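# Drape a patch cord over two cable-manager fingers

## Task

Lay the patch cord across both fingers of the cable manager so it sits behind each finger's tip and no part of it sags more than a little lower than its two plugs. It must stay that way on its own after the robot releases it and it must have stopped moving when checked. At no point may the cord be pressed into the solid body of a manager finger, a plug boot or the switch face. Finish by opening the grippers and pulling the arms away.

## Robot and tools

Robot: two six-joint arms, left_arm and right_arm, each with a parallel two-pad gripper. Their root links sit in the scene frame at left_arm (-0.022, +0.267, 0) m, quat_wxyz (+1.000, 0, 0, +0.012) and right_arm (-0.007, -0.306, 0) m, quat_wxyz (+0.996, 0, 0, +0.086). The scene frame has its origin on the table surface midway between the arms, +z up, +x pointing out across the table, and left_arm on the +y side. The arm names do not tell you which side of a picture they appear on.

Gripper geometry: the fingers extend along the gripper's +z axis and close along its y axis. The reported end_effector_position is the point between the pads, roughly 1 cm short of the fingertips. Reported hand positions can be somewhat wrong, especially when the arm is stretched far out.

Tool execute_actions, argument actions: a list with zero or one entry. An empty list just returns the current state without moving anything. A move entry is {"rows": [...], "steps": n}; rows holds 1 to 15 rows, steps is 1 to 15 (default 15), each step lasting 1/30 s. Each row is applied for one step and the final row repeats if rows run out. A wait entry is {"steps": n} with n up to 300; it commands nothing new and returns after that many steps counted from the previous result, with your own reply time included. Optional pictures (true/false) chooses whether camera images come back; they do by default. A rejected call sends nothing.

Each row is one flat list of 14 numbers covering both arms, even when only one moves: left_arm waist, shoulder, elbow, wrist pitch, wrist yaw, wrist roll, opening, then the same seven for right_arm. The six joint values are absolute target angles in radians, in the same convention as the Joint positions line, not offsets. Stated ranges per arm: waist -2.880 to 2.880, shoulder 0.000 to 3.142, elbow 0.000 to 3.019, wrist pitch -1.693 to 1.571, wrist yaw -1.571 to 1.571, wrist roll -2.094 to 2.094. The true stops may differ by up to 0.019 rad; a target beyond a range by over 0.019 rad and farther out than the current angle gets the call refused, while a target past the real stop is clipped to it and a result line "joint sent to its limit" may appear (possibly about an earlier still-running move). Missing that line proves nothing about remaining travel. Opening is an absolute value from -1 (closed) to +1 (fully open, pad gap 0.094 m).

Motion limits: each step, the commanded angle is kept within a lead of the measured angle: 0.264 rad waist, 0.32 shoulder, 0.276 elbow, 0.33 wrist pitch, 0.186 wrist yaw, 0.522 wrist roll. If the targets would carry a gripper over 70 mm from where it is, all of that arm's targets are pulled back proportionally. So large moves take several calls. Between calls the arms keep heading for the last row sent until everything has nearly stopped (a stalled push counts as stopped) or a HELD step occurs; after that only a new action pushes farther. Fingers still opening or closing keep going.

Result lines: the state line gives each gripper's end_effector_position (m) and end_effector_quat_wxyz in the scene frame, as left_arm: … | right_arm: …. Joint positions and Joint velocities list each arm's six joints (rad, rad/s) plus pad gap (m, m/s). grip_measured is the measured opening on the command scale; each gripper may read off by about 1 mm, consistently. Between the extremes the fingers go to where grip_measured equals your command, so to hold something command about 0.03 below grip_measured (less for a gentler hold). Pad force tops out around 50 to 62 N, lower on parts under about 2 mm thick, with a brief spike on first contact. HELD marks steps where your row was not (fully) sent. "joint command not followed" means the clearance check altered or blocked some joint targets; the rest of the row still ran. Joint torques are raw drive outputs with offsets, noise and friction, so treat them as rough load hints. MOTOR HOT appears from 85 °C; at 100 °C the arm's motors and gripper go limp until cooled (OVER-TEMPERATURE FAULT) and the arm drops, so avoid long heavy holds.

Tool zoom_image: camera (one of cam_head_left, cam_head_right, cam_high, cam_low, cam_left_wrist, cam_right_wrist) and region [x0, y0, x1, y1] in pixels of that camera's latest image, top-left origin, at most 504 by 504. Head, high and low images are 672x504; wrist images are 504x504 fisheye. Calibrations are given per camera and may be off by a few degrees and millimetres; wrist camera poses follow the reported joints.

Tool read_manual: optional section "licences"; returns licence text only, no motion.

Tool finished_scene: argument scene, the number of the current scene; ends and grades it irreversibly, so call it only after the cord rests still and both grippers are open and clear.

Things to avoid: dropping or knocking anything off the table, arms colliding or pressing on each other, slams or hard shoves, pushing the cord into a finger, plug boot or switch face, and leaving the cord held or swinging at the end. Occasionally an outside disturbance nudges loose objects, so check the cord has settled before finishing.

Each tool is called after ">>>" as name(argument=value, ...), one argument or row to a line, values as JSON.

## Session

>>> execute_actions(
  actions=[],
)

Scene clock: 0.00 s of 5233.50 s.
left_arm: end_effector_position=(+0.3318, +0.4388, +0.3134) grip_measured=+1.000 end_effector_quat_wxyz=(+0.218, -0.442, +0.740, +0.457) | right_arm: end_effector_position=(+0.5013, -0.1497, +0.3134) grip_measured=+1.000 end_effector_quat_wxyz=(+0.210, -0.239, +0.887, +0.335)
Joint positions: left_arm=[ 0.037  1.319  1.205 -1.515 -1.062 -1.049  0.094] | right_arm=[-0.093  1.506  1.474 -1.169 -0.742 -0.301  0.094]
Joint velocities: left_arm=[-0.015 -0.024 -0.007  0.002 -0.022 -0.051  0.   ] | right_arm=[-0.005  0.005 -0.007  0.017 -0.022 -0.022  0.   ]
Joint torques (N m, as the arm reports them, + toward a larger angle): no reading
camera_calibration (this result's frames):
cam_left_wrist: T_world_to_cam=[[0.852758, -0.189586, -0.486683, -0.0469727], [-0.367526, -0.879882, -0.301217, 0.608995], [-0.371118, 0.435734, -0.820005, 0.312205], [0, 0, 0, 1]] pos_world=[0.379743, 0.3909, 0.416589]
cam_right_wrist: T_world_to_cam=[[0.572524, -0.663691, -0.481385, -0.236935], [-0.767332, -0.640574, -0.0294422, 0.303561], [-0.288822, 0.386238, -0.876015, 0.60063], [0, 0, 0, 1]] pos_world=[0.542058, -0.194785, 0.421042]

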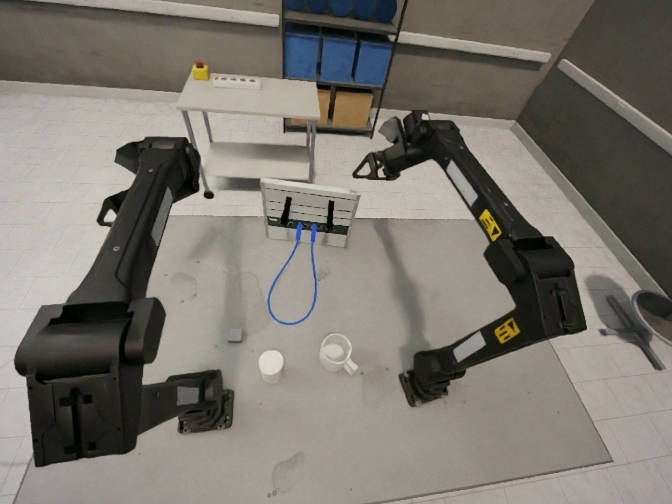

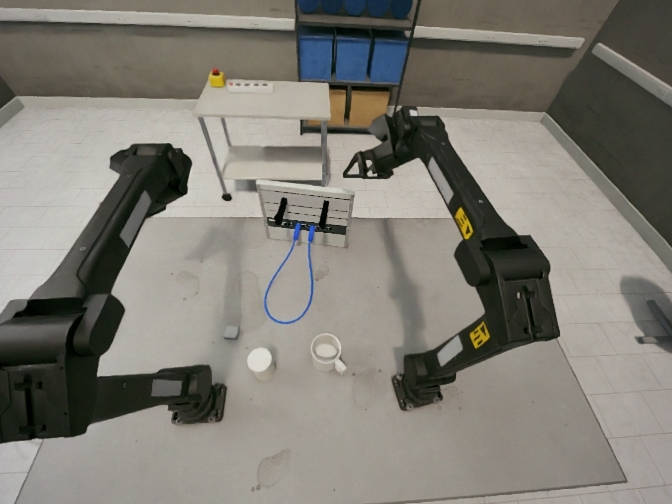

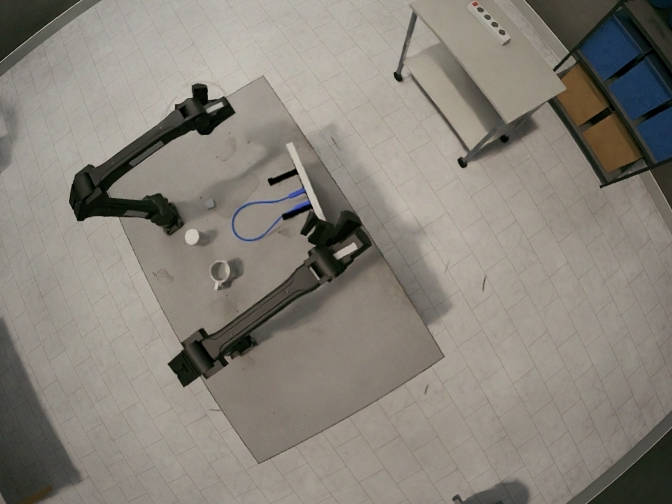

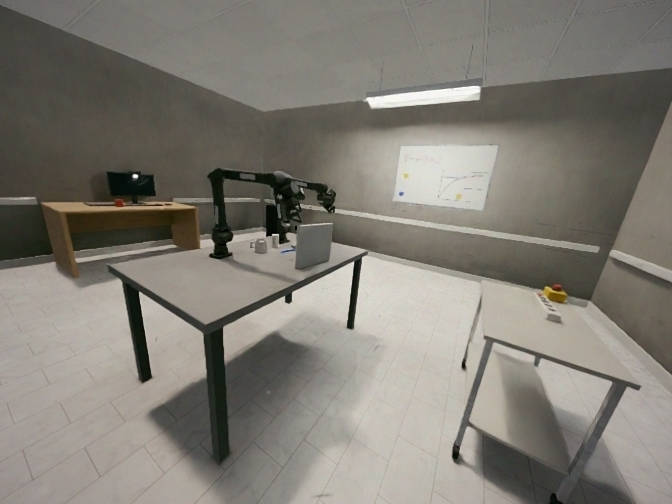

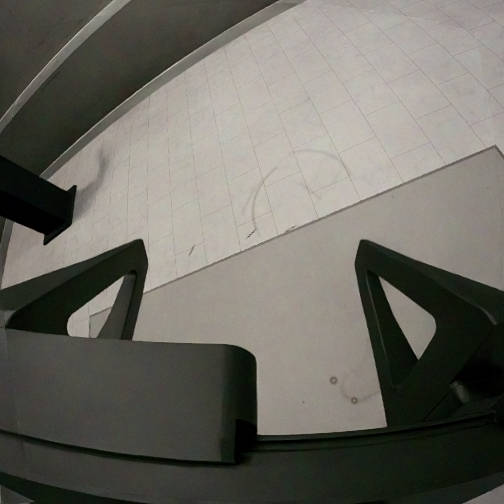

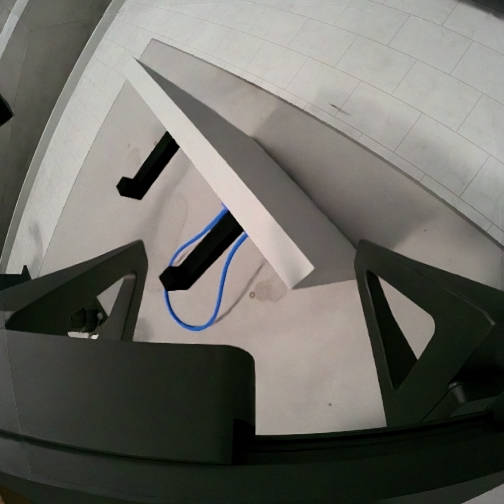

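>>> zoom_image(
  camera="cam_head_left",
  region=[240, 170, 380, 330],
)

Region (240, 170, 380, 330) of cam_head_left's 672x504 image, scaled by 3.150, with more detail than that image has; it fills the left 441 columns of this view, and the rest is white.

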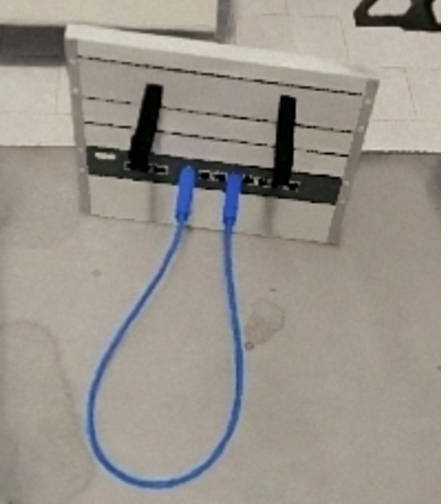

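>>> execute_actions(
  actions=[
    {"rows": [[-0.2,1.1,0.95,-1.1,0,-0.4,0.2, 0.1,1.1,1.2,-1.1,0,1.09,0.2]], "steps": 15},
  ],
  pictures=false,
)

>>> execute_actions(
  actions=[
    {"rows": [[-0.415,1.05,0.75,-0.9,0,-0.4,0.2, 0.615,1.15,0.88,-0.95,0,1.09,0.2]], "steps": 15},
  ],
  pictures=false,
)

>>> execute_actions(
  actions=[
    {"rows": [[-0.415,1.07,0.72,-0.86,0,-0.4,0.2, 0.615,1.18,0.86,-0.9,0,1.09,0.2],[-0.415,1.09,0.69,-0.82,0,-0.4,0.2, 0.615,1.21,0.835,-0.85,0,1.09,0.2],[-0.415,1.11,0.66,-0.78,0,-0.4,0.2, 0.615,1.24,0.81,-0.8,0,1.09,0.2],[-0.415,1.13,0.635,-0.74,0,-0.4,0.2, 0.615,1.27,0.785,-0.75,0,1.09,0.2],[-0.415,1.15,0.61,-0.70,0,-0.4,0.2, 0.615,1.30,0.76,-0.70,0,1.09,0.2],[-0.415,1.17,0.585,-0.65,0,-0.4,0.2, 0.615,1.33,0.735,-0.64,0,1.09,0.2],[-0.415,1.195,0.567,-0.61,0,-0.4,0.2, 0.615,1.36,0.712,-0.585,0,1.09,0.2]], "steps": 15},
  ],
  pictures=false,
)

>>> execute_actions(
  actions=[
    {"steps": 20},
  ],
)

Scene clock: 37.37 s of 5233.50 s.
left_arm: end_effector_position=(+0.3308, +0.1981, +0.2078) grip_measured=+0.202 end_effector_quat_wxyz=(+0.146, -0.122, +0.981, -0.046) | right_arm: end_effector_position=(+0.3834, -0.1950, +0.3513) grip_measured=+0.202 end_effector_quat_wxyz=(+0.254, +0.266, +0.916, +0.160)
Joint positions: left_arm=[-0.218  1.091  0.945 -1.118 -0.004 -0.44   0.056] | right_arm=[ 0.106  1.039  1.201 -1.124 -0.002  0.843  0.056]
Joint velocities: left_arm=[ 0.034  0.015 -0.007  0.012  0.095  0.242 -0.001] | right_arm=[-0.063  0.005  0.012 -0.002  0.022  1.634  0.   ]
Joint torques (N m, as the arm reports them, + toward a larger angle): left_arm=[ 1.41 -5.32  9.87  1.52  0.04  0.18] | right_arm=[ 0.35 -2.52 10.91  2.85  0.09  0.06]
Steps of this call (steps 1 to 90: nothing new was sent; then 33.87 s passed at rest; steps 91 to 105: all 15 steps of this action). Readings (joint positions):
91: left_arm=[0.027 1.302 1.180 -1.462 -1.007 -0.991] | right_arm=[-0.085 1.493 1.456 -1.157 -0.693 -0.259]
92: left_arm=[0.002 1.266 1.127 -1.377 -0.935 -0.922] | right_arm=[-0.072 1.466 1.415 -1.143 -0.637 -0.209]
94: left_arm=[-0.085 1.182 1.015 -1.235 -0.749 -0.759] | right_arm=[-0.026 1.393 1.326 -1.139 -0.520 -0.101]
98: left_arm=[-0.221 1.092 0.945 -1.140 -0.320 -0.552] | right_arm=[0.091 1.212 1.211 -1.137 -0.181 0.220]
105: the state above

Scene clock: 37.87 s of 5233.50 s.
left_arm: end_effector_position=(+0.2880, +0.1335, +0.1418) grip_measured=+0.202 end_effector_quat_wxyz=(+0.152, -0.004, +0.986, -0.067) | right_arm: end_effector_position=(+0.2481, -0.0318, +0.1612) grip_measured=+0.202 end_effector_quat_wxyz=(+0.087, +0.112, +0.982, +0.122)
Joint positions: left_arm=[-0.429  1.054  0.736 -0.918  0.002 -0.413  0.056] | right_arm=[ 0.648  1.168  0.877 -0.979 -0.005  1.048  0.056]
Joint velocities: left_arm=[ 0.005  0.015  0.012 -0.002  0.051 -0.022 -0.   ] | right_arm=[ 0.112  0.063 -0.09  -0.007  0.037  0.212 -0.001]
Joint torques (N m, as the arm reports them, + toward a larger angle): left_arm=[ 0.88 -5.17 10.39  1.52 -0.16  0.15] | right_arm=[-3.18 -9.07 11.08  2.39  0.19  0.16]
Steps of this call (steps 1 to 15: all 15 steps of this action). Readings (joint positions):
1: left_arm=[-0.229 1.086 0.923 -1.078 -0.008 -0.437] | right_arm=[0.112 1.039 1.190 -1.109 0.003 0.866]
2: left_arm=[-0.256 1.072 0.885 -1.018 -0.008 -0.434] | right_arm=[0.132 1.039 1.168 -1.089 0.004 0.880]
4: left_arm=[-0.342 1.053 0.801 -0.950 -0.004 -0.427] | right_arm=[0.192 1.045 1.110 -1.062 0.004 0.907]
8: left_arm=[-0.432 1.055 0.736 -0.934 0.002 -0.416] | right_arm=[0.358 1.086 0.992 -1.026 0.004 0.960]
15: the state above

Scene clock: 38.37 s of 5233.50 s.
left_arm: end_effector_position=(+0.2751, +0.1390, +0.0401) grip_measured=+0.202 end_effector_quat_wxyz=(+0.130, -0.003, +0.990, -0.057) | right_arm: end_effector_position=(+0.2608, -0.0368, +0.0347) grip_measured=+0.202 end_effector_quat_wxyz=(+0.078, +0.143, +0.981, +0.106)
Joint positions: left_arm=[-0.429  1.21   0.555 -0.632  0.002 -0.411  0.056] | right_arm=[ 0.617  1.392  0.702 -0.617 -0.001  1.078  0.056]
Joint velocities: left_arm=[ 0.005 -0.112 -0.007  0.105  0.007  0.022 -0.   ] | right_arm=[-0.015 -0.083 -0.007  0.129 -0.051 -0.051  0.001]
Joint torques (N m, as the arm reports them, + toward a larger angle): left_arm=[ 0.96 -7.    8.46  1.16 -0.17  0.12] | right_arm=[  0.32 -11.55   9.16   2.21   0.08   0.09]
Steps of this call (steps 1 to 15: all 15 steps of this action). Readings (joint positions):
1: left_arm=[-0.429 1.054 0.734 -0.910 0.002 -0.413] | right_arm=[0.648 1.170 0.872 -0.968 -0.005 1.054]
2: left_arm=[-0.429 1.056 0.727 -0.887 0.002 -0.413] | right_arm=[0.643 1.172 0.866 -0.940 -0.004 1.059]
4: left_arm=[-0.429 1.069 0.697 -0.818 0.002 -0.412] | right_arm=[0.628 1.187 0.843 -0.855 -0.002 1.066]
8: left_arm=[-0.429 1.155 0.598 -0.669 0.002 -0.411] | right_arm=[0.617 1.289 0.764 -0.661 -0.001 1.073]
15: the state above

Scene clock: 39.03 s of 5233.50 s.
left_arm: end_effector_position=(+0.2767, +0.1383, +0.0432) grip_measured=+0.202 end_effector_quat_wxyz=(+0.135, -0.003, +0.989, -0.060) | right_arm: end_effector_position=(+0.2636, -0.0340, +0.0412) grip_measured=+0.202 end_effector_quat_wxyz=(+0.086, +0.143, +0.979, +0.117)
Joint positions: left_arm=[-0.429  1.201  0.555 -0.628  0.002 -0.411  0.056] | right_arm=[ 0.617  1.376  0.702 -0.606 -0.001  1.079  0.056]
Joint velocities: left_arm=[ 0.005 -0.005 -0.002 -0.002 -0.022 -0.051 -0.   ] | right_arm=[ 0.005 -0.005 -0.007  0.012  0.022  0.007  0.001]
Joint torques (N m, as the arm reports them, + toward a larger angle): left_arm=[ 0.97 -6.79  9.08  1.52 -0.17  0.11] | right_arm=[  0.71 -11.08   9.18   2.25   0.03   0.14]
Steps of this call (steps 1 to 20: the robot went on to your last target). Readings (joint positions):
1: left_arm=[-0.429 1.206 0.555 -0.630 0.002 -0.411] | right_arm=[0.617 1.389 0.702 -0.612 -0.001 1.078]
2: left_arm=[-0.429 1.204 0.555 -0.629 0.002 -0.411] | right_arm=[0.617 1.385 0.702 -0.609 -0.001 1.078]
4: left_arm=[-0.429 1.201 0.555 -0.628 0.002 -0.411] | right_arm=[0.617 1.379 0.702 -0.607 -0.001 1.078]
8: left_arm=[-0.429 1.201 0.555 -0.628 0.002 -0.411] | right_arm=[0.617 1.376 0.702 -0.606 -0.001 1.079]
20: the state above
camera_calibration (this result's frames):
cam_left_wrist: T_world_to_cam=[[-0.0104819, -0.993153, 0.116354, 0.135522], [-0.936497, 0.0505388, 0.347015, 0.243696], [-0.350519, -0.105327, -0.930614, 0.274955], [0, 0, 0, 1]] pos_world=[0.326018, 0.151238, 0.155542]
cam_right_wrist: T_world_to_cam=[[-0.249504, -0.937423, -0.242871, 0.042541], [-0.883739, 0.117879, 0.45289, 0.223897], [-0.39592, 0.327632, -0.857849, 0.274252], [0, 0, 0, 1]] pos_world=[0.317063, -0.0763678, 0.144198]

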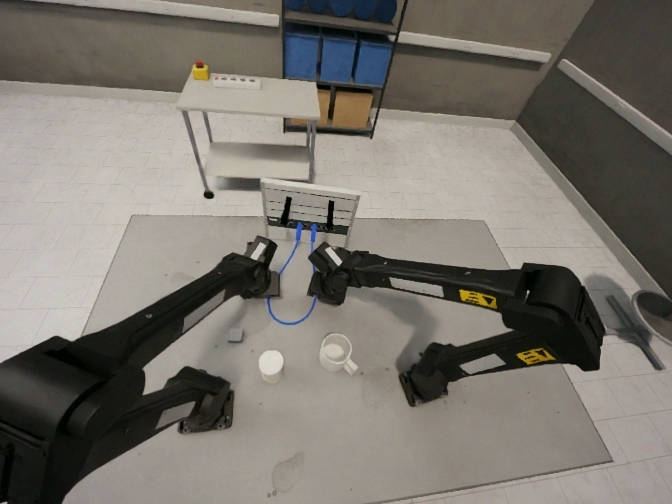

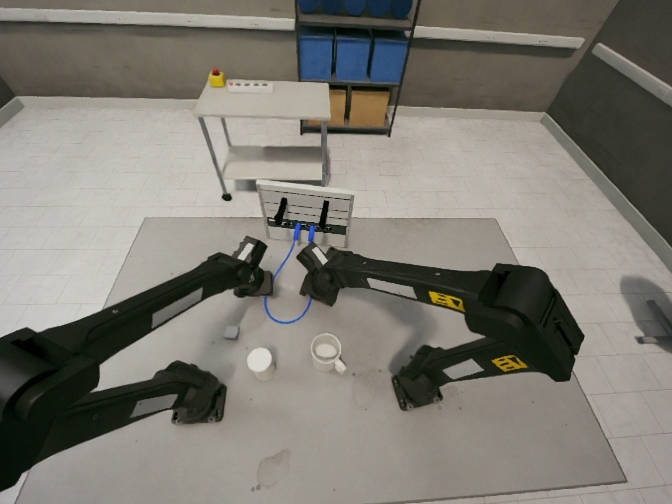

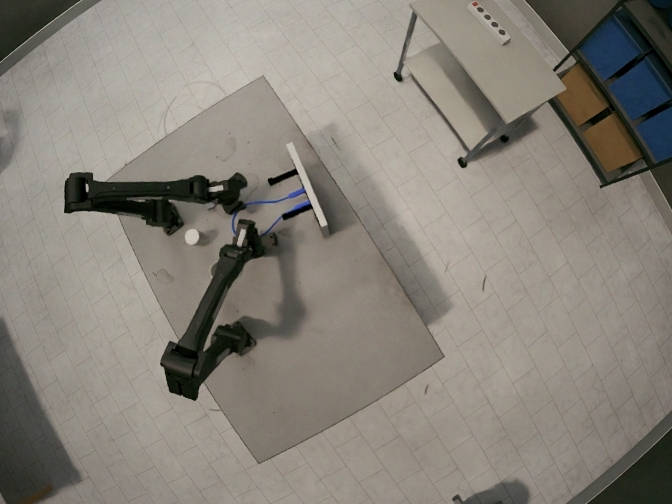

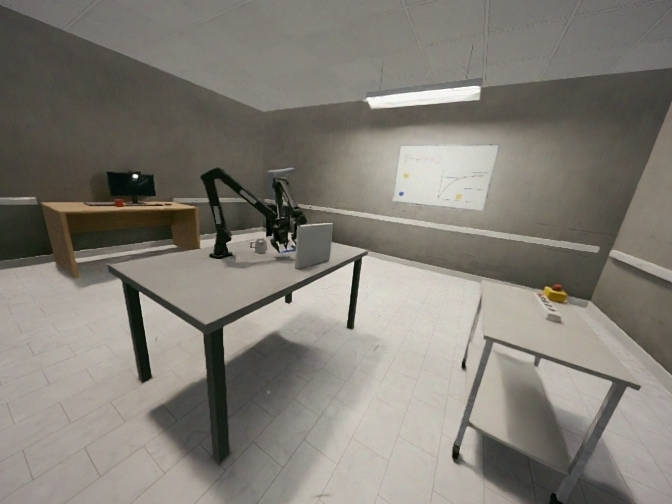

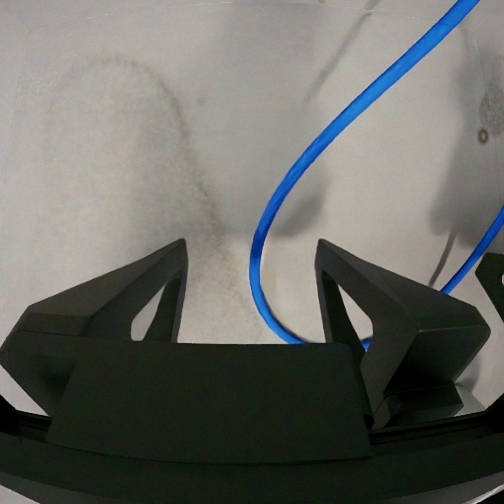

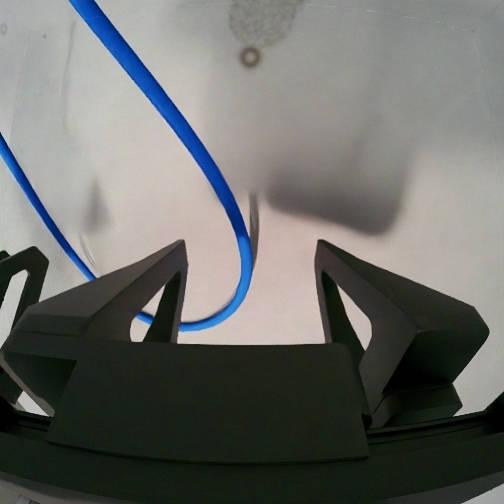

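>>> execute_actions(
  actions=[
    {"rows": [[-0.425,1.212,0.55,-0.60,0,-0.4,0.2, 0.615,1.386,0.697,-0.58,0,1.09,0.2],[-0.425,1.224,0.545,-0.58,0,-0.4,0.2, 0.615,1.396,0.692,-0.56,0,1.09,0.2],[-0.425,1.236,0.54,-0.56,0,-0.4,0.2, 0.615,1.406,0.687,-0.54,0,1.09,0.2],[-0.425,1.248,0.535,-0.54,0,-0.4,0.2, 0.615,1.416,0.682,-0.52,0,1.09,0.2],[-0.425,1.26,0.53,-0.52,0,-0.4,0.2, 0.615,1.426,0.677,-0.50,0,1.09,0.2],[-0.425,1.272,0.524,-0.50,0,-0.4,0.2, 0.615,1.436,0.672,-0.48,0,1.09,0.2],[-0.425,1.285,0.517,-0.485,0,-0.4,0.2, 0.615,1.446,0.665,-0.465,0,1.09,0.2]], "steps": 15},
  ],
  pictures=false,
)

>>> execute_actions(
  actions=[
    {"rows": [[-0.425,1.285,0.517,-0.485,0,-0.4,-0.94, 0.615,1.446,0.665,-0.465,0,1.09,-0.94]], "steps": 15},
  ],
)

Scene clock: 54.57 s of 5233.50 s.
left_arm: end_effector_position=(+0.2788, +0.1374, +0.0127) grip_measured=+0.202 end_effector_quat_wxyz=(+0.136, -0.003, +0.989, -0.060) | right_arm: end_effector_position=(+0.2677, -0.0298, +0.0146) grip_measured=+0.202 end_effector_quat_wxyz=(+0.091, +0.143, +0.978, +0.124)
Joint positions: left_arm=[-0.429  1.286  0.518 -0.505  0.002 -0.411  0.056] | right_arm=[ 0.617  1.442  0.672 -0.49  -0.001  1.079  0.056]
Joint velocities: left_arm=[-0.005 -0.015  0.012  0.042 -0.022  0.037  0.002] | right_arm=[-0.005 -0.015 -0.007  0.007  0.022  0.037 -0.   ]
Joint torques (N m, as the arm reports them, + toward a larger angle): left_arm=[ 0.11 -6.24  7.04  1.44 -0.18  0.13] | right_arm=[ 0.44 -9.07  7.27  2.1   0.04  0.15]
Steps of this call (steps 1 to 15: the robot went on to your last target; steps 16 to 90: nothing new was sent; then 12.03 s passed at rest; steps 91 to 105: all 15 steps of this action). Readings (joint positions):
91: left_arm=[-0.429 1.201 0.555 -0.626 0.002 -0.411] | right_arm=[0.617 1.376 0.702 -0.606 -0.001 1.079]
92: left_arm=[-0.429 1.202 0.554 -0.619 0.002 -0.411] | right_arm=[0.617 1.376 0.702 -0.600 -0.001 1.079]
94: left_arm=[-0.429 1.212 0.550 -0.589 0.002 -0.411] | right_arm=[0.617 1.382 0.700 -0.574 -0.001 1.079]
98: left_arm=[-0.429 1.259 0.534 -0.519 0.002 -0.411] | right_arm=[0.617 1.413 0.688 -0.503 -0.001 1.079]
105: the state above

Scene clock: 55.07 s of 5233.50 s.
left_arm: end_effector_position=(+0.2794, +0.1372, +0.0129) grip_measured=-0.917 end_effector_quat_wxyz=(+0.137, -0.003, +0.989, -0.061) | right_arm: end_effector_position=(+0.2684, -0.0291, +0.0149) grip_measured=-0.914 end_effector_quat_wxyz=(+0.093, +0.143, +0.977, +0.126)
Joint positions: left_arm=[-0.429  1.286  0.518 -0.502  0.002 -0.411  0.004] | right_arm=[ 0.617  1.442  0.672 -0.486 -0.001  1.079  0.004]
Joint velocities: left_arm=[-0.015 -0.015  0.022 -0.002  0.022  0.037  0.   ] | right_arm=[-0.015  0.005  0.012 -0.017 -0.037 -0.007 -0.   ]
Joint torques (N m, as the arm reports them, + toward a larger angle): left_arm=[ 0.05 -6.61  7.21  1.48 -0.17  0.13] | right_arm=[ 0.99 -9.24  7.11  2.17  0.06  0.15]
Steps of this call (steps 1 to 15: all 15 steps of this action). Readings (joint positions):
1: left_arm=[-0.429 1.286 0.518 -0.504 0.002 -0.411] | right_arm=[0.617 1.442 0.672 -0.489 -0.001 1.079]
2: left_arm=[-0.429 1.286 0.518 -0.504 0.002 -0.411] | right_arm=[0.617 1.442 0.672 -0.487 -0.001 1.079]
4: left_arm=[-0.429 1.286 0.518 -0.503 0.002 -0.411] | right_arm=[0.617 1.442 0.672 -0.487 -0.001 1.079]
8: left_arm=[-0.429 1.286 0.518 -0.502 0.002 -0.411] | right_arm=[0.617 1.442 0.672 -0.486 -0.001 1.079]
15: the state above
camera_calibration (this result's frames):
cam_left_wrist: T_world_to_cam=[[-0.0112595, -0.992985, 0.117706, 0.138081], [-0.937705, 0.0513641, 0.343616, 0.257101], [-0.347251, -0.106504, -0.931705, 0.246883], [0, 0, 0, 1]] pos_world=[0.32837, 0.1502, 0.125425]
cam_right_wrist: T_world_to_cam=[[-0.24558, -0.932999, -0.263064, 0.0412564], [-0.891223, 0.110556, 0.439885, 0.24147], [-0.381329, 0.342476, -0.858661, 0.248536], [0, 0, 0, 1]] pos_world=[0.320109, -0.0733212, 0.118042]

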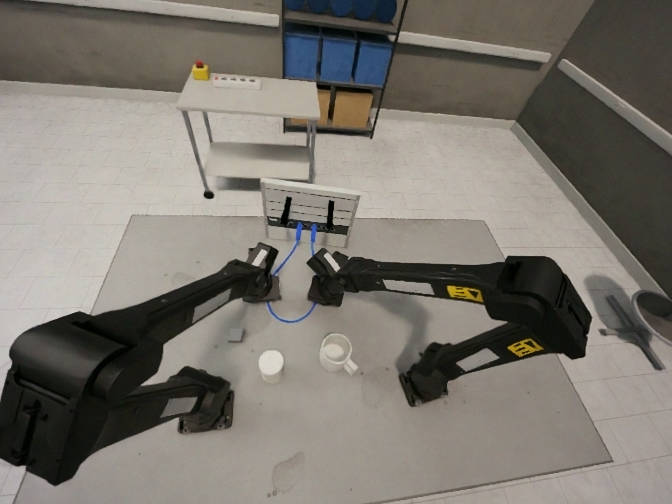

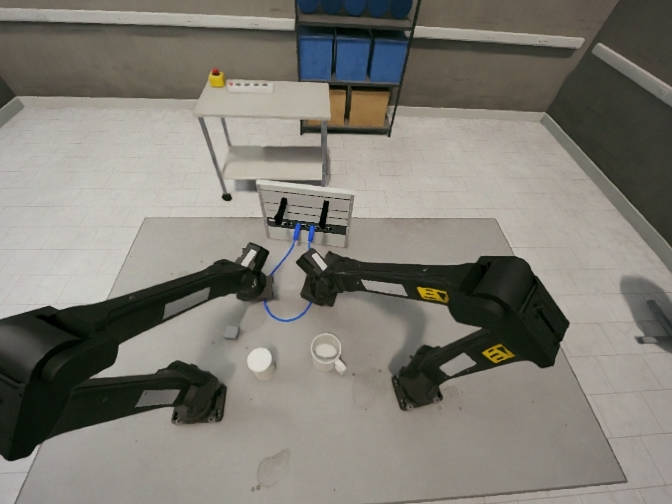

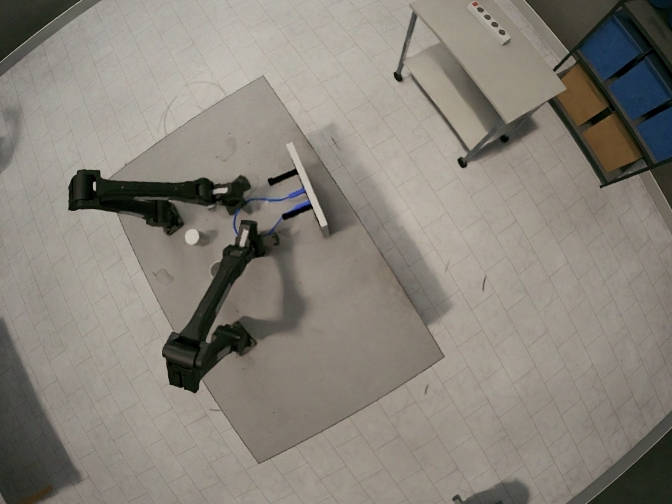

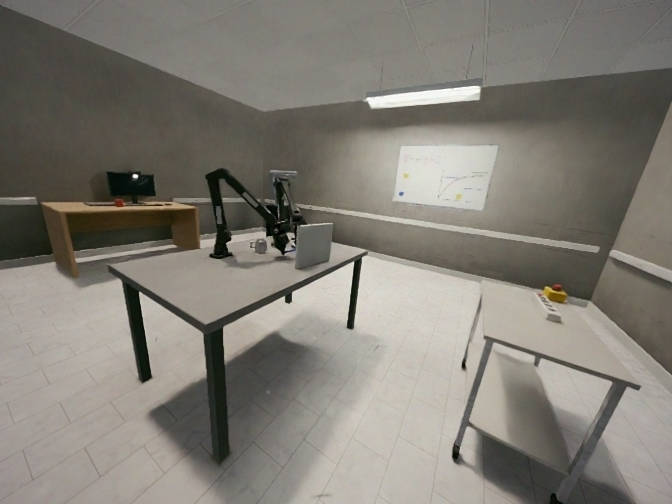

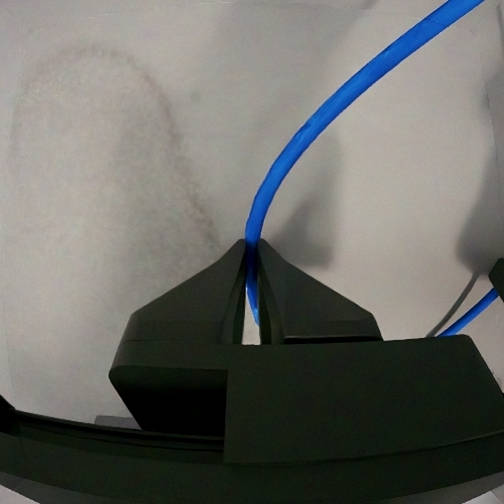

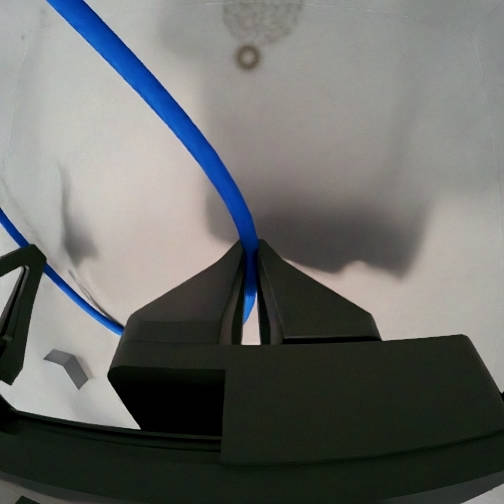

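>>> execute_actions(
  actions=[
    {"rows": [[-0.427,1.285,0.56,-0.54,0,-0.45,-0.945, 0.60,1.43,0.71,-0.52,0,1.11,-0.945],[-0.425,1.284,0.60,-0.575,0,-0.50,-0.945, 0.583,1.416,0.74,-0.555,0,1.14,-0.945],[-0.423,1.283,0.64,-0.61,0,-0.55,-0.945, 0.566,1.402,0.765,-0.59,0,1.17,-0.945],[-0.421,1.282,0.68,-0.645,0,-0.60,-0.945, 0.549,1.388,0.79,-0.625,0,1.20,-0.945],[-0.419,1.281,0.72,-0.68,0,-0.65,-0.945, 0.532,1.374,0.815,-0.66,0,1.22,-0.945],[-0.417,1.28,0.76,-0.715,0,-0.70,-0.945, 0.515,1.36,0.84,-0.695,0,1.25,-0.945],[-0.415,1.279,0.80,-0.75,0,-0.75,-0.945, 0.498,1.346,0.865,-0.73,0,1.28,-0.945],[-0.413,1.278,0.84,-0.785,0,-0.80,-0.945, 0.481,1.332,0.89,-0.765,0,1.30,-0.945],[-0.411,1.277,0.875,-0.82,0,-0.85,-0.945, 0.464,1.318,0.915,-0.80,0,1.33,-0.945],[-0.409,1.276,0.91,-0.855,0,-0.90,-0.945, 0.447,1.304,0.94,-0.835,0,1.36,-0.945],[-0.407,1.275,0.945,-0.89,0,-0.95,-0.945, 0.43,1.29,0.965,-0.87,0,1.38,-0.945],[-0.405,1.275,0.98,-0.925,0,-1.0,-0.945, 0.413,1.28,0.99,-0.905,0,1.41,-0.945],[-0.402,1.275,1.01,-0.955,0,-1.04,-0.945, 0.396,1.27,1.01,-0.94,0,1.43,-0.945],[-0.40,1.275,1.04,-0.98,0,-1.08,-0.945, 0.38,1.26,1.03,-0.975,0,1.45,-0.945]], "steps": 15},
  ],
  pictures=false,
)

>>> execute_actions(
  actions=[
    {"rows": [[-0.393,1.278,1.046,-0.985,0.02,-1.10,-0.945, 0.37,1.262,1.036,-0.98,-0.02,1.467,-0.945],[-0.386,1.281,1.052,-0.99,0.04,-1.12,-0.945, 0.36,1.264,1.042,-0.984,-0.04,1.484,-0.945],[-0.379,1.284,1.058,-0.995,0.06,-1.14,-0.945, 0.35,1.266,1.048,-0.988,-0.06,1.501,-0.945],[-0.372,1.287,1.064,-1.0,0.08,-1.16,-0.945, 0.34,1.268,1.054,-0.992,-0.08,1.518,-0.945],[-0.365,1.29,1.07,-1.005,0.10,-1.18,-0.945, 0.33,1.27,1.06,-0.996,-0.10,1.535,-0.945],[-0.358,1.293,1.076,-1.01,0.12,-1.20,-0.945, 0.32,1.272,1.066,-1.0,-0.12,1.552,-0.945],[-0.351,1.296,1.082,-1.015,0.14,-1.22,-0.945, 0.31,1.274,1.072,-1.004,-0.14,1.569,-0.945],[-0.344,1.299,1.088,-1.02,0.16,-1.24,-0.945, 0.30,1.276,1.078,-1.008,-0.16,1.586,-0.945],[-0.337,1.302,1.094,-1.025,0.18,-1.26,-0.945, 0.29,1.278,1.084,-1.012,-0.18,1.603,-0.945],[-0.33,1.305,1.10,-1.03,0.20,-1.28,-0.945, 0.28,1.28,1.09,-1.016,-0.20,1.62,-0.945],[-0.323,1.308,1.106,-1.035,0.22,-1.30,-0.945, 0.27,1.282,1.096,-1.02,-0.22,1.637,-0.945],[-0.316,1.311,1.112,-1.04,0.24,-1.32,-0.945, 0.26,1.284,1.102,-1.024,-0.24,1.654,-0.945],[-0.309,1.314,1.118,-1.045,0.26,-1.34,-0.945, 0.25,1.286,1.108,-1.028,-0.26,1.671,-0.945],[-0.302,1.317,1.124,-1.05,0.28,-1.36,-0.945, 0.24,1.288,1.114,-1.032,-0.28,1.688,-0.945],[-0.295,1.32,1.13,-1.055,0.30,-1.38,-0.945, 0.23,1.29,1.12,-1.036,-0.30,1.705,-0.945]], "steps": 15},
  ],
  pictures=false,
)

>>> execute_actions(
  actions=[
    {"rows": [[-0.287,1.323,1.136,-1.06,0.32,-1.40,-0.945, 0.221,1.293,1.125,-1.041,-0.32,1.722,-0.945],[-0.279,1.326,1.142,-1.065,0.34,-1.42,-0.945, 0.212,1.296,1.13,-1.046,-0.34,1.739,-0.945],[-0.271,1.329,1.148,-1.07,0.36,-1.44,-0.945, 0.203,1.299,1.135,-1.051,-0.36,1.756,-0.945],[-0.263,1.332,1.154,-1.075,0.38,-1.46,-0.945, 0.194,1.302,1.14,-1.056,-0.38,1.773,-0.945],[-0.255,1.335,1.16,-1.08,0.40,-1.48,-0.945, 0.185,1.305,1.145,-1.061,-0.40,1.79,-0.945],[-0.247,1.338,1.166,-1.085,0.42,-1.50,-0.945, 0.176,1.308,1.15,-1.066,-0.42,1.807,-0.945],[-0.239,1.341,1.172,-1.09,0.44,-1.52,-0.945, 0.167,1.311,1.155,-1.071,-0.44,1.824,-0.945],[-0.231,1.344,1.178,-1.095,0.46,-1.54,-0.945, 0.158,1.314,1.16,-1.076,-0.46,1.841,-0.945],[-0.223,1.347,1.184,-1.10,0.48,-1.56,-0.945, 0.149,1.317,1.165,-1.081,-0.48,1.858,-0.945],[-0.215,1.35,1.19,-1.105,0.50,-1.58,-0.945, 0.14,1.32,1.17,-1.086,-0.50,1.875,-0.945],[-0.207,1.353,1.196,-1.11,0.52,-1.60,-0.945, 0.131,1.322,1.175,-1.091,-0.52,1.892,-0.945],[-0.199,1.356,1.202,-1.115,0.54,-1.62,-0.945, 0.122,1.324,1.18,-1.096,-0.54,1.909,-0.945],[-0.191,1.36,1.208,-1.12,0.56,-1.64,-0.945, 0.113,1.326,1.185,-1.101,-0.56,1.926,-0.945],[-0.183,1.364,1.214,-1.125,0.58,-1.66,-0.945, 0.104,1.328,1.19,-1.106,-0.58,1.943,-0.945],[-0.175,1.367,1.22,-1.13,0.60,-1.68,-0.945, 0.095,1.33,1.195,-1.112,-0.60,1.96,-0.945]], "steps": 15},
  ],
  pictures=false,
)

>>> execute_actions(
  actions=[
    {"steps": 20},
  ],
)

Scene clock: 110.30 s of 5233.50 s.
left_arm: end_effector_position=(+0.3694, +0.1040, +0.1645) grip_measured=-0.917 end_effector_quat_wxyz=(+0.131, -0.255, +0.953, -0.102) | right_arm: end_effector_position=(+0.3274, -0.0810, +0.1165) grip_measured=-0.914 end_effector_quat_wxyz=(+0.075, +0.353, +0.927, +0.107)
Joint positions: left_arm=[-0.418  1.284  0.975 -0.93   0.002 -0.916  0.004] | right_arm=[ 0.421  1.318  0.885 -0.877 -0.001  1.321  0.004]
Joint velocities: left_arm=[ 0.093 -0.073  0.857 -0.481 -0.037 -1.062  0.   ] | right_arm=[-0.435 -0.357  0.603 -0.838  0.007  0.491 -0.   ]
Joint torques (N m, as the arm reports them, + toward a larger angle): left_arm=[ 0.77 -9.5  10.25  0.44 -0.18 -0.06] | right_arm=[  1.36 -12.    15.63   0.98   0.07   0.12]
Steps of this call (steps 1 to 15: the robot went on to your last target; steps 16 to 90: nothing new was sent; then 51.73 s passed at rest; steps 91 to 105: all 15 steps of this action). Readings (joint positions):
91: left_arm=[-0.429 1.286 0.519 -0.507 0.002 -0.416] | right_arm=[0.616 1.442 0.672 -0.489 -0.001 1.082]
92: left_arm=[-0.429 1.286 0.524 -0.523 0.002 -0.428] | right_arm=[0.613 1.442 0.674 -0.502 -0.001 1.090]
94: left_arm=[-0.429 1.286 0.558 -0.580 0.002 -0.475] | right_arm=[0.593 1.437 0.690 -0.553 -0.001 1.119]
98: left_arm=[-0.429 1.286 0.694 -0.703 0.002 -0.607] | right_arm=[0.527 1.404 0.749 -0.670 -0.001 1.187]
105: the state above

Scene clock: 110.80 s of 5233.50 s.
left_arm: end_effector_position=(+0.3735, +0.0969, +0.1922) grip_measured=-0.917 end_effector_quat_wxyz=(+0.003, -0.447, +0.872, -0.200) | right_arm: end_effector_position=(+0.3549, -0.0889, +0.1924) grip_measured=-0.914 end_effector_quat_wxyz=(-0.039, +0.531, +0.821, +0.204)
Joint positions: left_arm=[-0.319  1.307  1.062 -1.035  0.281 -1.283  0.004] | right_arm=[ 0.255  1.273  1.028 -1.014 -0.284  1.62   0.004]
Joint velocities: left_arm=[ 0.19   0.093  0.193 -0.149  0.418 -0.608  0.002] | right_arm=[-0.288  0.054  0.085 -0.139 -0.418  0.491 -0.001]
Joint torques (N m, as the arm reports them, + toward a larger angle): left_arm=[ 0.15 -8.16 13.76  0.25  0.12  0.06] | right_arm=[-0.32 -7.84 17.83  0.82 -0.1   0.12]
Steps of this call (steps 1 to 15: all 15 steps of this action). Readings (joint positions):
1: left_arm=[-0.414 1.281 1.000 -0.943 0.009 -0.950] | right_arm=[0.406 1.306 0.906 -0.904 -0.008 1.342]
2: left_arm=[-0.410 1.277 1.016 -0.952 0.024 -0.981] | right_arm=[0.391 1.295 0.927 -0.927 -0.024 1.367]
4: left_arm=[-0.399 1.272 1.031 -0.968 0.062 -1.036] | right_arm=[0.363 1.279 0.968 -0.958 -0.063 1.413]
8: left_arm=[-0.371 1.277 1.034 -0.997 0.141 -1.133] | right_arm=[0.320 1.269 1.017 -0.980 -0.143 1.494]
15: the state above

Scene clock: 111.30 s of 5233.50 s.
left_arm: end_effector_position=(+0.3924, +0.0966, +0.2327) grip_measured=-0.916 end_effector_quat_wxyz=(-0.137, -0.585, +0.749, -0.281) | right_arm: end_effector_position=(+0.3721, -0.0926, +0.2196) grip_measured=-0.914 end_effector_quat_wxyz=(-0.193, +0.648, +0.695, +0.245)
Joint positions: left_arm=[-0.202  1.348  1.157 -1.108  0.582 -1.585  0.004] | right_arm=[ 0.123  1.325  1.101 -1.082 -0.583  1.876  0.004]
Joint velocities: left_arm=[ 0.23   0.122  0.129 -0.134  0.447 -0.535  0.   ] | right_arm=[-0.249  0.132  0.066 -0.159 -0.432  0.476  0.   ]
Joint torques (N m, as the arm reports them, + toward a larger angle): left_arm=[ 0.34 -8.38 13.21  0.24  0.28 -0.03] | right_arm=[ -0.51 -10.65  17.91   0.17  -0.32   0.2 ]
Steps of this call (steps 1 to 15: all 15 steps of this action). Readings (joint positions):
1: left_arm=[-0.312 1.310 1.069 -1.039 0.301 -1.303] | right_arm=[0.245 1.275 1.033 -1.018 -0.304 1.638]
2: left_arm=[-0.305 1.312 1.076 -1.044 0.321 -1.324] | right_arm=[0.235 1.278 1.038 -1.023 -0.324 1.655]
4: left_arm=[-0.291 1.317 1.089 -1.053 0.362 -1.364] | right_arm=[0.216 1.285 1.051 -1.031 -0.364 1.689]
8: left_arm=[-0.258 1.325 1.116 -1.073 0.442 -1.445] | right_arm=[0.181 1.298 1.075 -1.049 -0.444 1.757]
15: the state above

Scene clock: 111.97 s of 5233.50 s.
left_arm: end_effector_position=(+0.3967, +0.1019, +0.2349) grip_measured=-0.916 end_effector_quat_wxyz=(-0.154, -0.620, +0.717, -0.278) | right_arm: end_effector_position=(+0.3756, -0.0971, +0.2170) grip_measured=-0.914 end_effector_quat_wxyz=(-0.210, +0.678, +0.664, +0.235)
Joint positions: left_arm=[-0.183  1.356  1.168 -1.117  0.597 -1.667  0.004] | right_arm=[ 0.105  1.339  1.106 -1.091 -0.598  1.945  0.004]
Joint velocities: left_arm=[ 0.005  0.005  0.012  0.002 -0.007 -0.051  0.   ] | right_arm=[ 0.015 -0.005  0.007 -0.002 -0.022 -0.022 -0.   ]
Joint torques (N m, as the arm reports them, + toward a larger angle): left_arm=[ 0.08 -8.43 13.35  0.26  0.31 -0.1 ] | right_arm=[  0.24 -11.39  17.91   0.33  -0.37   0.2 ]
Steps of this call (steps 1 to 20: the robot went on to your last target). Readings (joint positions):
1: left_arm=[-0.195 1.351 1.162 -1.112 0.591 -1.602] | right_arm=[0.116 1.329 1.104 -1.086 -0.592 1.890]
2: left_arm=[-0.189 1.354 1.166 -1.114 0.595 -1.615] | right_arm=[0.111 1.333 1.105 -1.087 -0.595 1.901]
4: left_arm=[-0.184 1.356 1.168 -1.115 0.596 -1.634] | right_arm=[0.106 1.338 1.106 -1.089 -0.597 1.917]
8: left_arm=[-0.183 1.356 1.168 -1.117 0.597 -1.654] | right_arm=[0.105 1.339 1.106 -1.091 -0.598 1.934]
20: the state above
camera_calibration (this result's frames):
cam_left_wrist: T_world_to_cam=[[0.975267, -0.0776136, 0.206957, -0.427326], [-0.220836, -0.302748, 0.927133, -0.0927765], [-0.00930244, -0.949905, -0.3124, 0.297122], [0, 0, 0, 1]] pos_world=[0.399032, 0.220983, 0.267275]
cam_right_wrist: T_world_to_cam=[[-0.999494, 0.0145753, -0.0282801, 0.381567], [-0.0226534, 0.298097, 0.954267, -0.164059], [0.022339, 0.954424, -0.297616, 0.27223], [0, 0, 0, 1]] pos_world=[0.371576, -0.216479, 0.248367]

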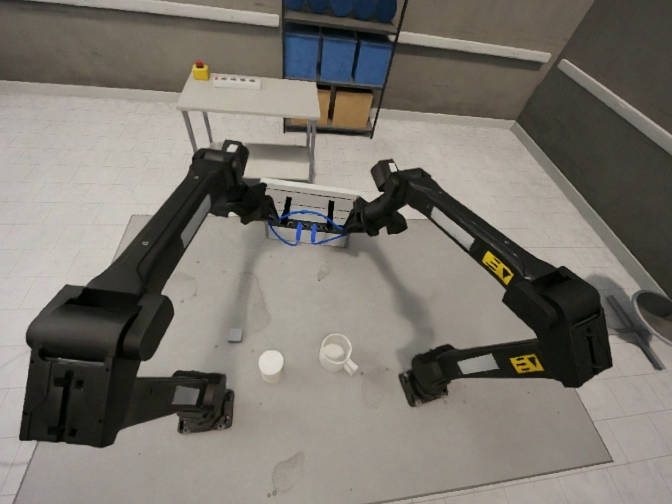

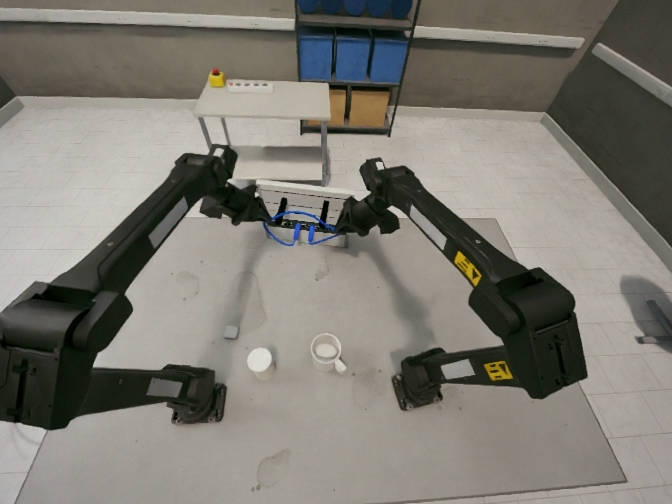

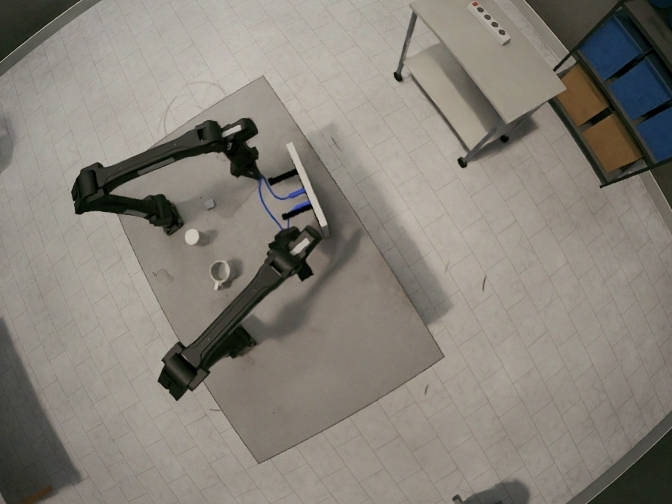

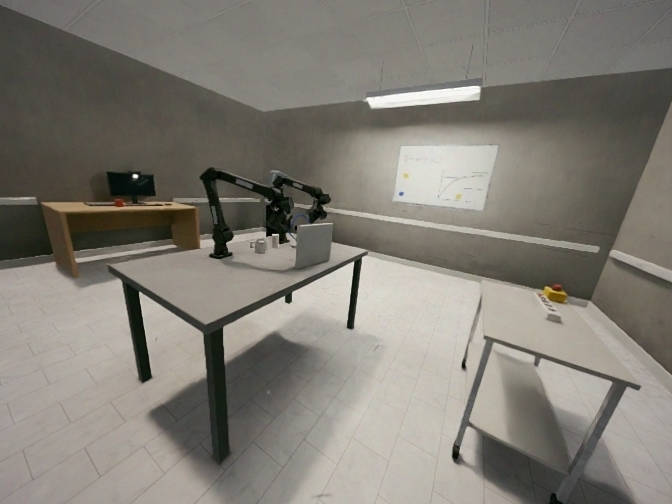

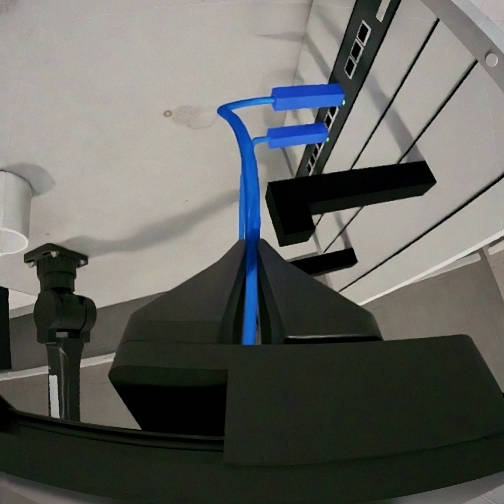

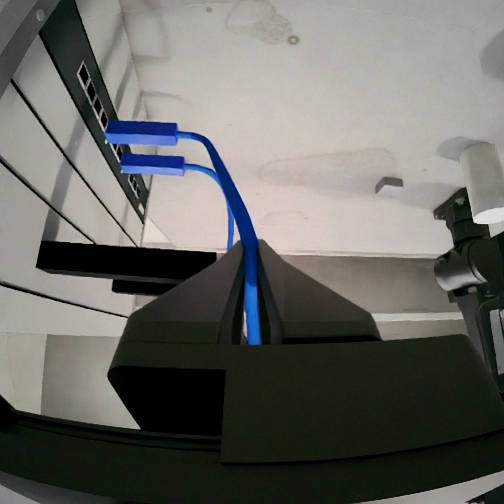

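>>> execute_actions(
  actions=[
    {"rows": [[-0.172,1.36,1.225,-1.11,0.6,-1.67,-0.945, 0.095,1.339,1.205,-1.1,-0.6,1.95,-0.945],[-0.166,1.364,1.23,-1.105,0.6,-1.665,-0.945, 0.087,1.339,1.215,-1.1,-0.6,1.94,-0.945],[-0.16,1.368,1.235,-1.10,0.6,-1.66,-0.945, 0.079,1.339,1.225,-1.1,-0.6,1.935,-0.945],[-0.154,1.372,1.24,-1.095,0.6,-1.655,-0.945, 0.071,1.34,1.235,-1.1,-0.6,1.93,-0.945],[-0.148,1.376,1.24,-1.09,0.6,-1.65,-0.945, 0.063,1.34,1.24,-1.1,-0.6,1.925,-0.945],[-0.143,1.38,1.24,-1.085,0.6,-1.65,-0.945, 0.056,1.34,1.24,-1.1,-0.6,1.92,-0.945]], "steps": 15},
  ],
)

>>> zoom_image(
  camera="cam_head_left",
  region=[250, 170, 370, 250],
)

Scene clock: 125.13 s of 5233.50 s.
left_arm: end_effector_position=(+0.4115, +0.1129, +0.2384) grip_measured=-0.916 end_effector_quat_wxyz=(-0.143, -0.626, +0.710, -0.288) | right_arm: end_effector_position=(+0.3951, -0.1064, +0.2289) grip_measured=-0.914 end_effector_quat_wxyz=(-0.198, +0.680, +0.659, +0.251)
Joint positions: left_arm=[-0.154  1.371  1.188 -1.103  0.598 -1.663  0.004] | right_arm=[ 0.072  1.353  1.147 -1.091 -0.599  1.931  0.004]
Joint velocities: left_arm=[-0.015 -0.005 -0.002 -0.002  0.022  0.007 -0.001] | right_arm=[-0.015 -0.005  0.002 -0.002  0.007 -0.007 -0.   ]
Joint torques (N m, as the arm reports them, + toward a larger angle): left_arm=[ 1.32 -9.42 13.22  1.41  0.27  0.19] | right_arm=[ -0.4  -12.35  18.19   0.79  -0.39   0.01]
Steps of this call (steps 1 to 15: the robot went on to your last target; steps 16 to 140: nothing new was sent; then 8.00 s passed at rest; steps 141 to 155: all 15 steps of this action). Readings (joint positions):
141: left_arm=[-0.183 1.356 1.168 -1.117 0.597 -1.668] | right_arm=[0.105 1.340 1.107 -1.091 -0.598 1.946]
142: left_arm=[-0.183 1.356 1.169 -1.117 0.597 -1.668] | right_arm=[0.105 1.340 1.109 -1.091 -0.598 1.946]
144: left_arm=[-0.181 1.357 1.173 -1.117 0.597 -1.668] | right_arm=[0.103 1.344 1.121 -1.091 -0.599 1.944]
148: left_arm=[-0.163 1.364 1.187 -1.106 0.598 -1.665] | right_arm=[0.082 1.352 1.145 -1.091 -0.599 1.936]
155: the state above
camera_calibration (this result's frames):
cam_left_wrist: T_world_to_cam=[[0.971988, -0.0520899, 0.229184, -0.448428], [-0.233988, -0.306156, 0.922777, -0.0826278], [0.0220987, -0.950555, -0.309768, 0.295335], [0, 0, 0, 1]] pos_world=[0.410007, 0.232077, 0.270505]
cam_right_wrist: T_world_to_cam=[[-0.997389, 0.0361947, -0.0624952, 0.410873], [-0.049234, 0.292327, 0.95505, -0.162499], [0.0528368, 0.955633, -0.289781, 0.270542], [0, 0, 0, 1]] pos_world=[0.387505, -0.225908, 0.25927]

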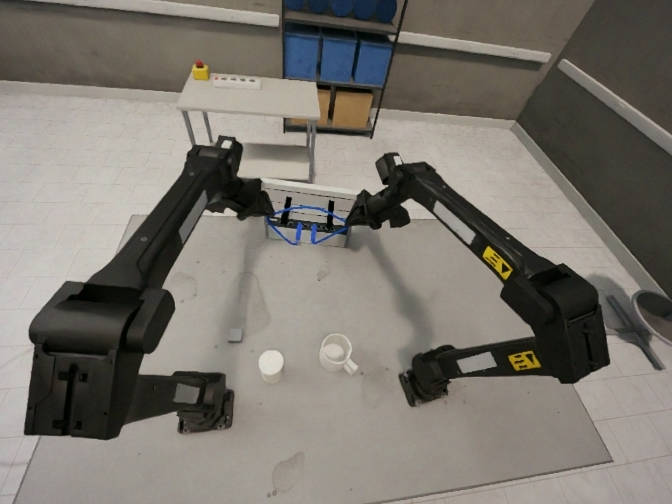

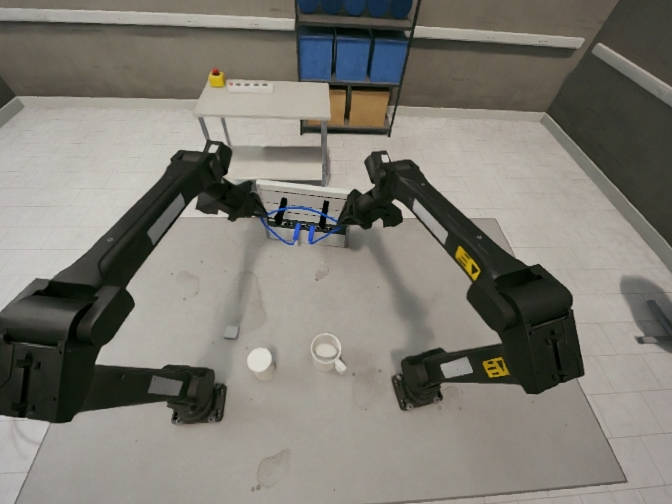

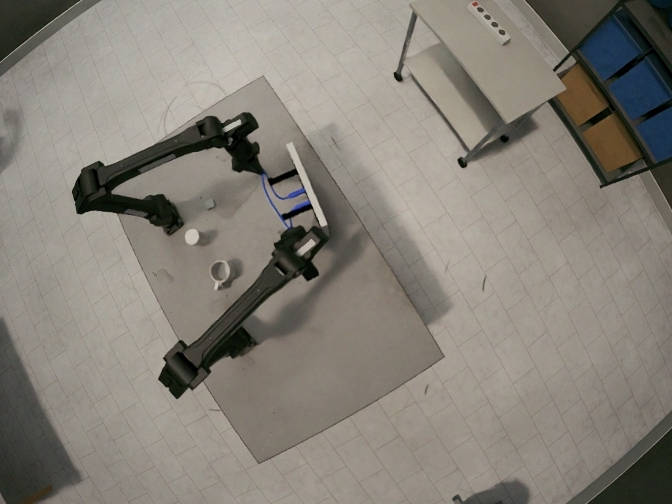

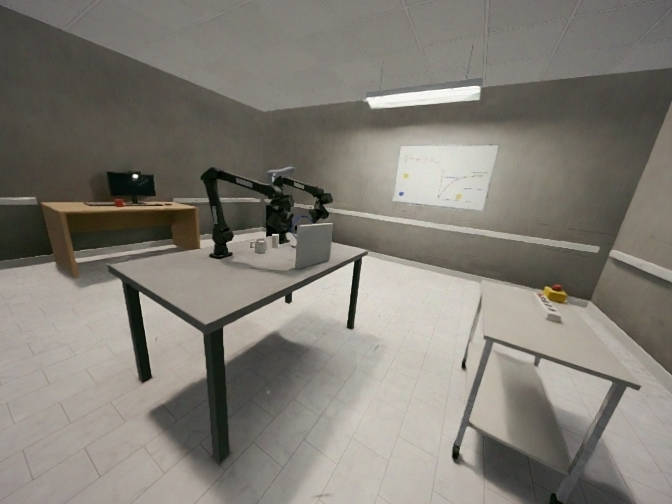

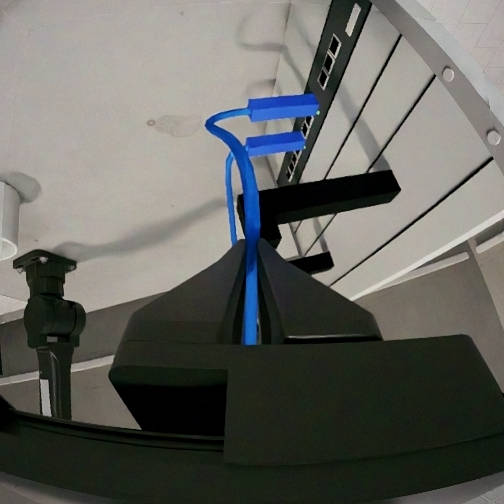

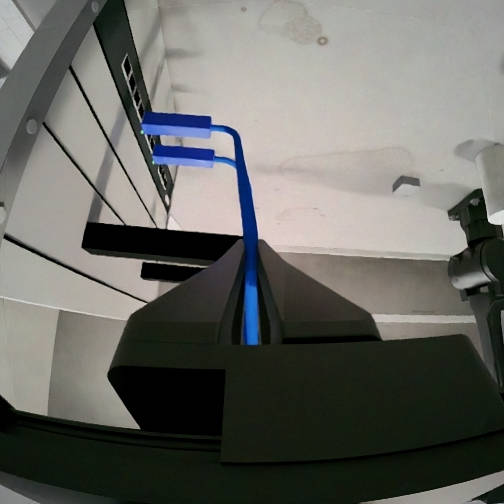

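Region (250, 170, 370, 250) of cam_head_left's 672x504 image, scaled by 4.200, with more detail than that image has.

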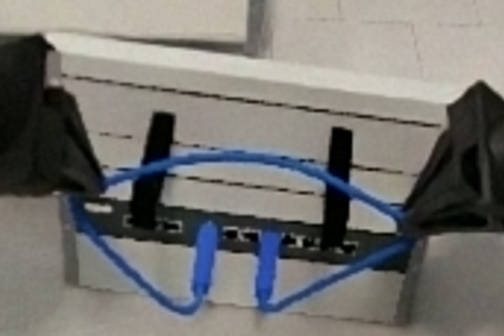

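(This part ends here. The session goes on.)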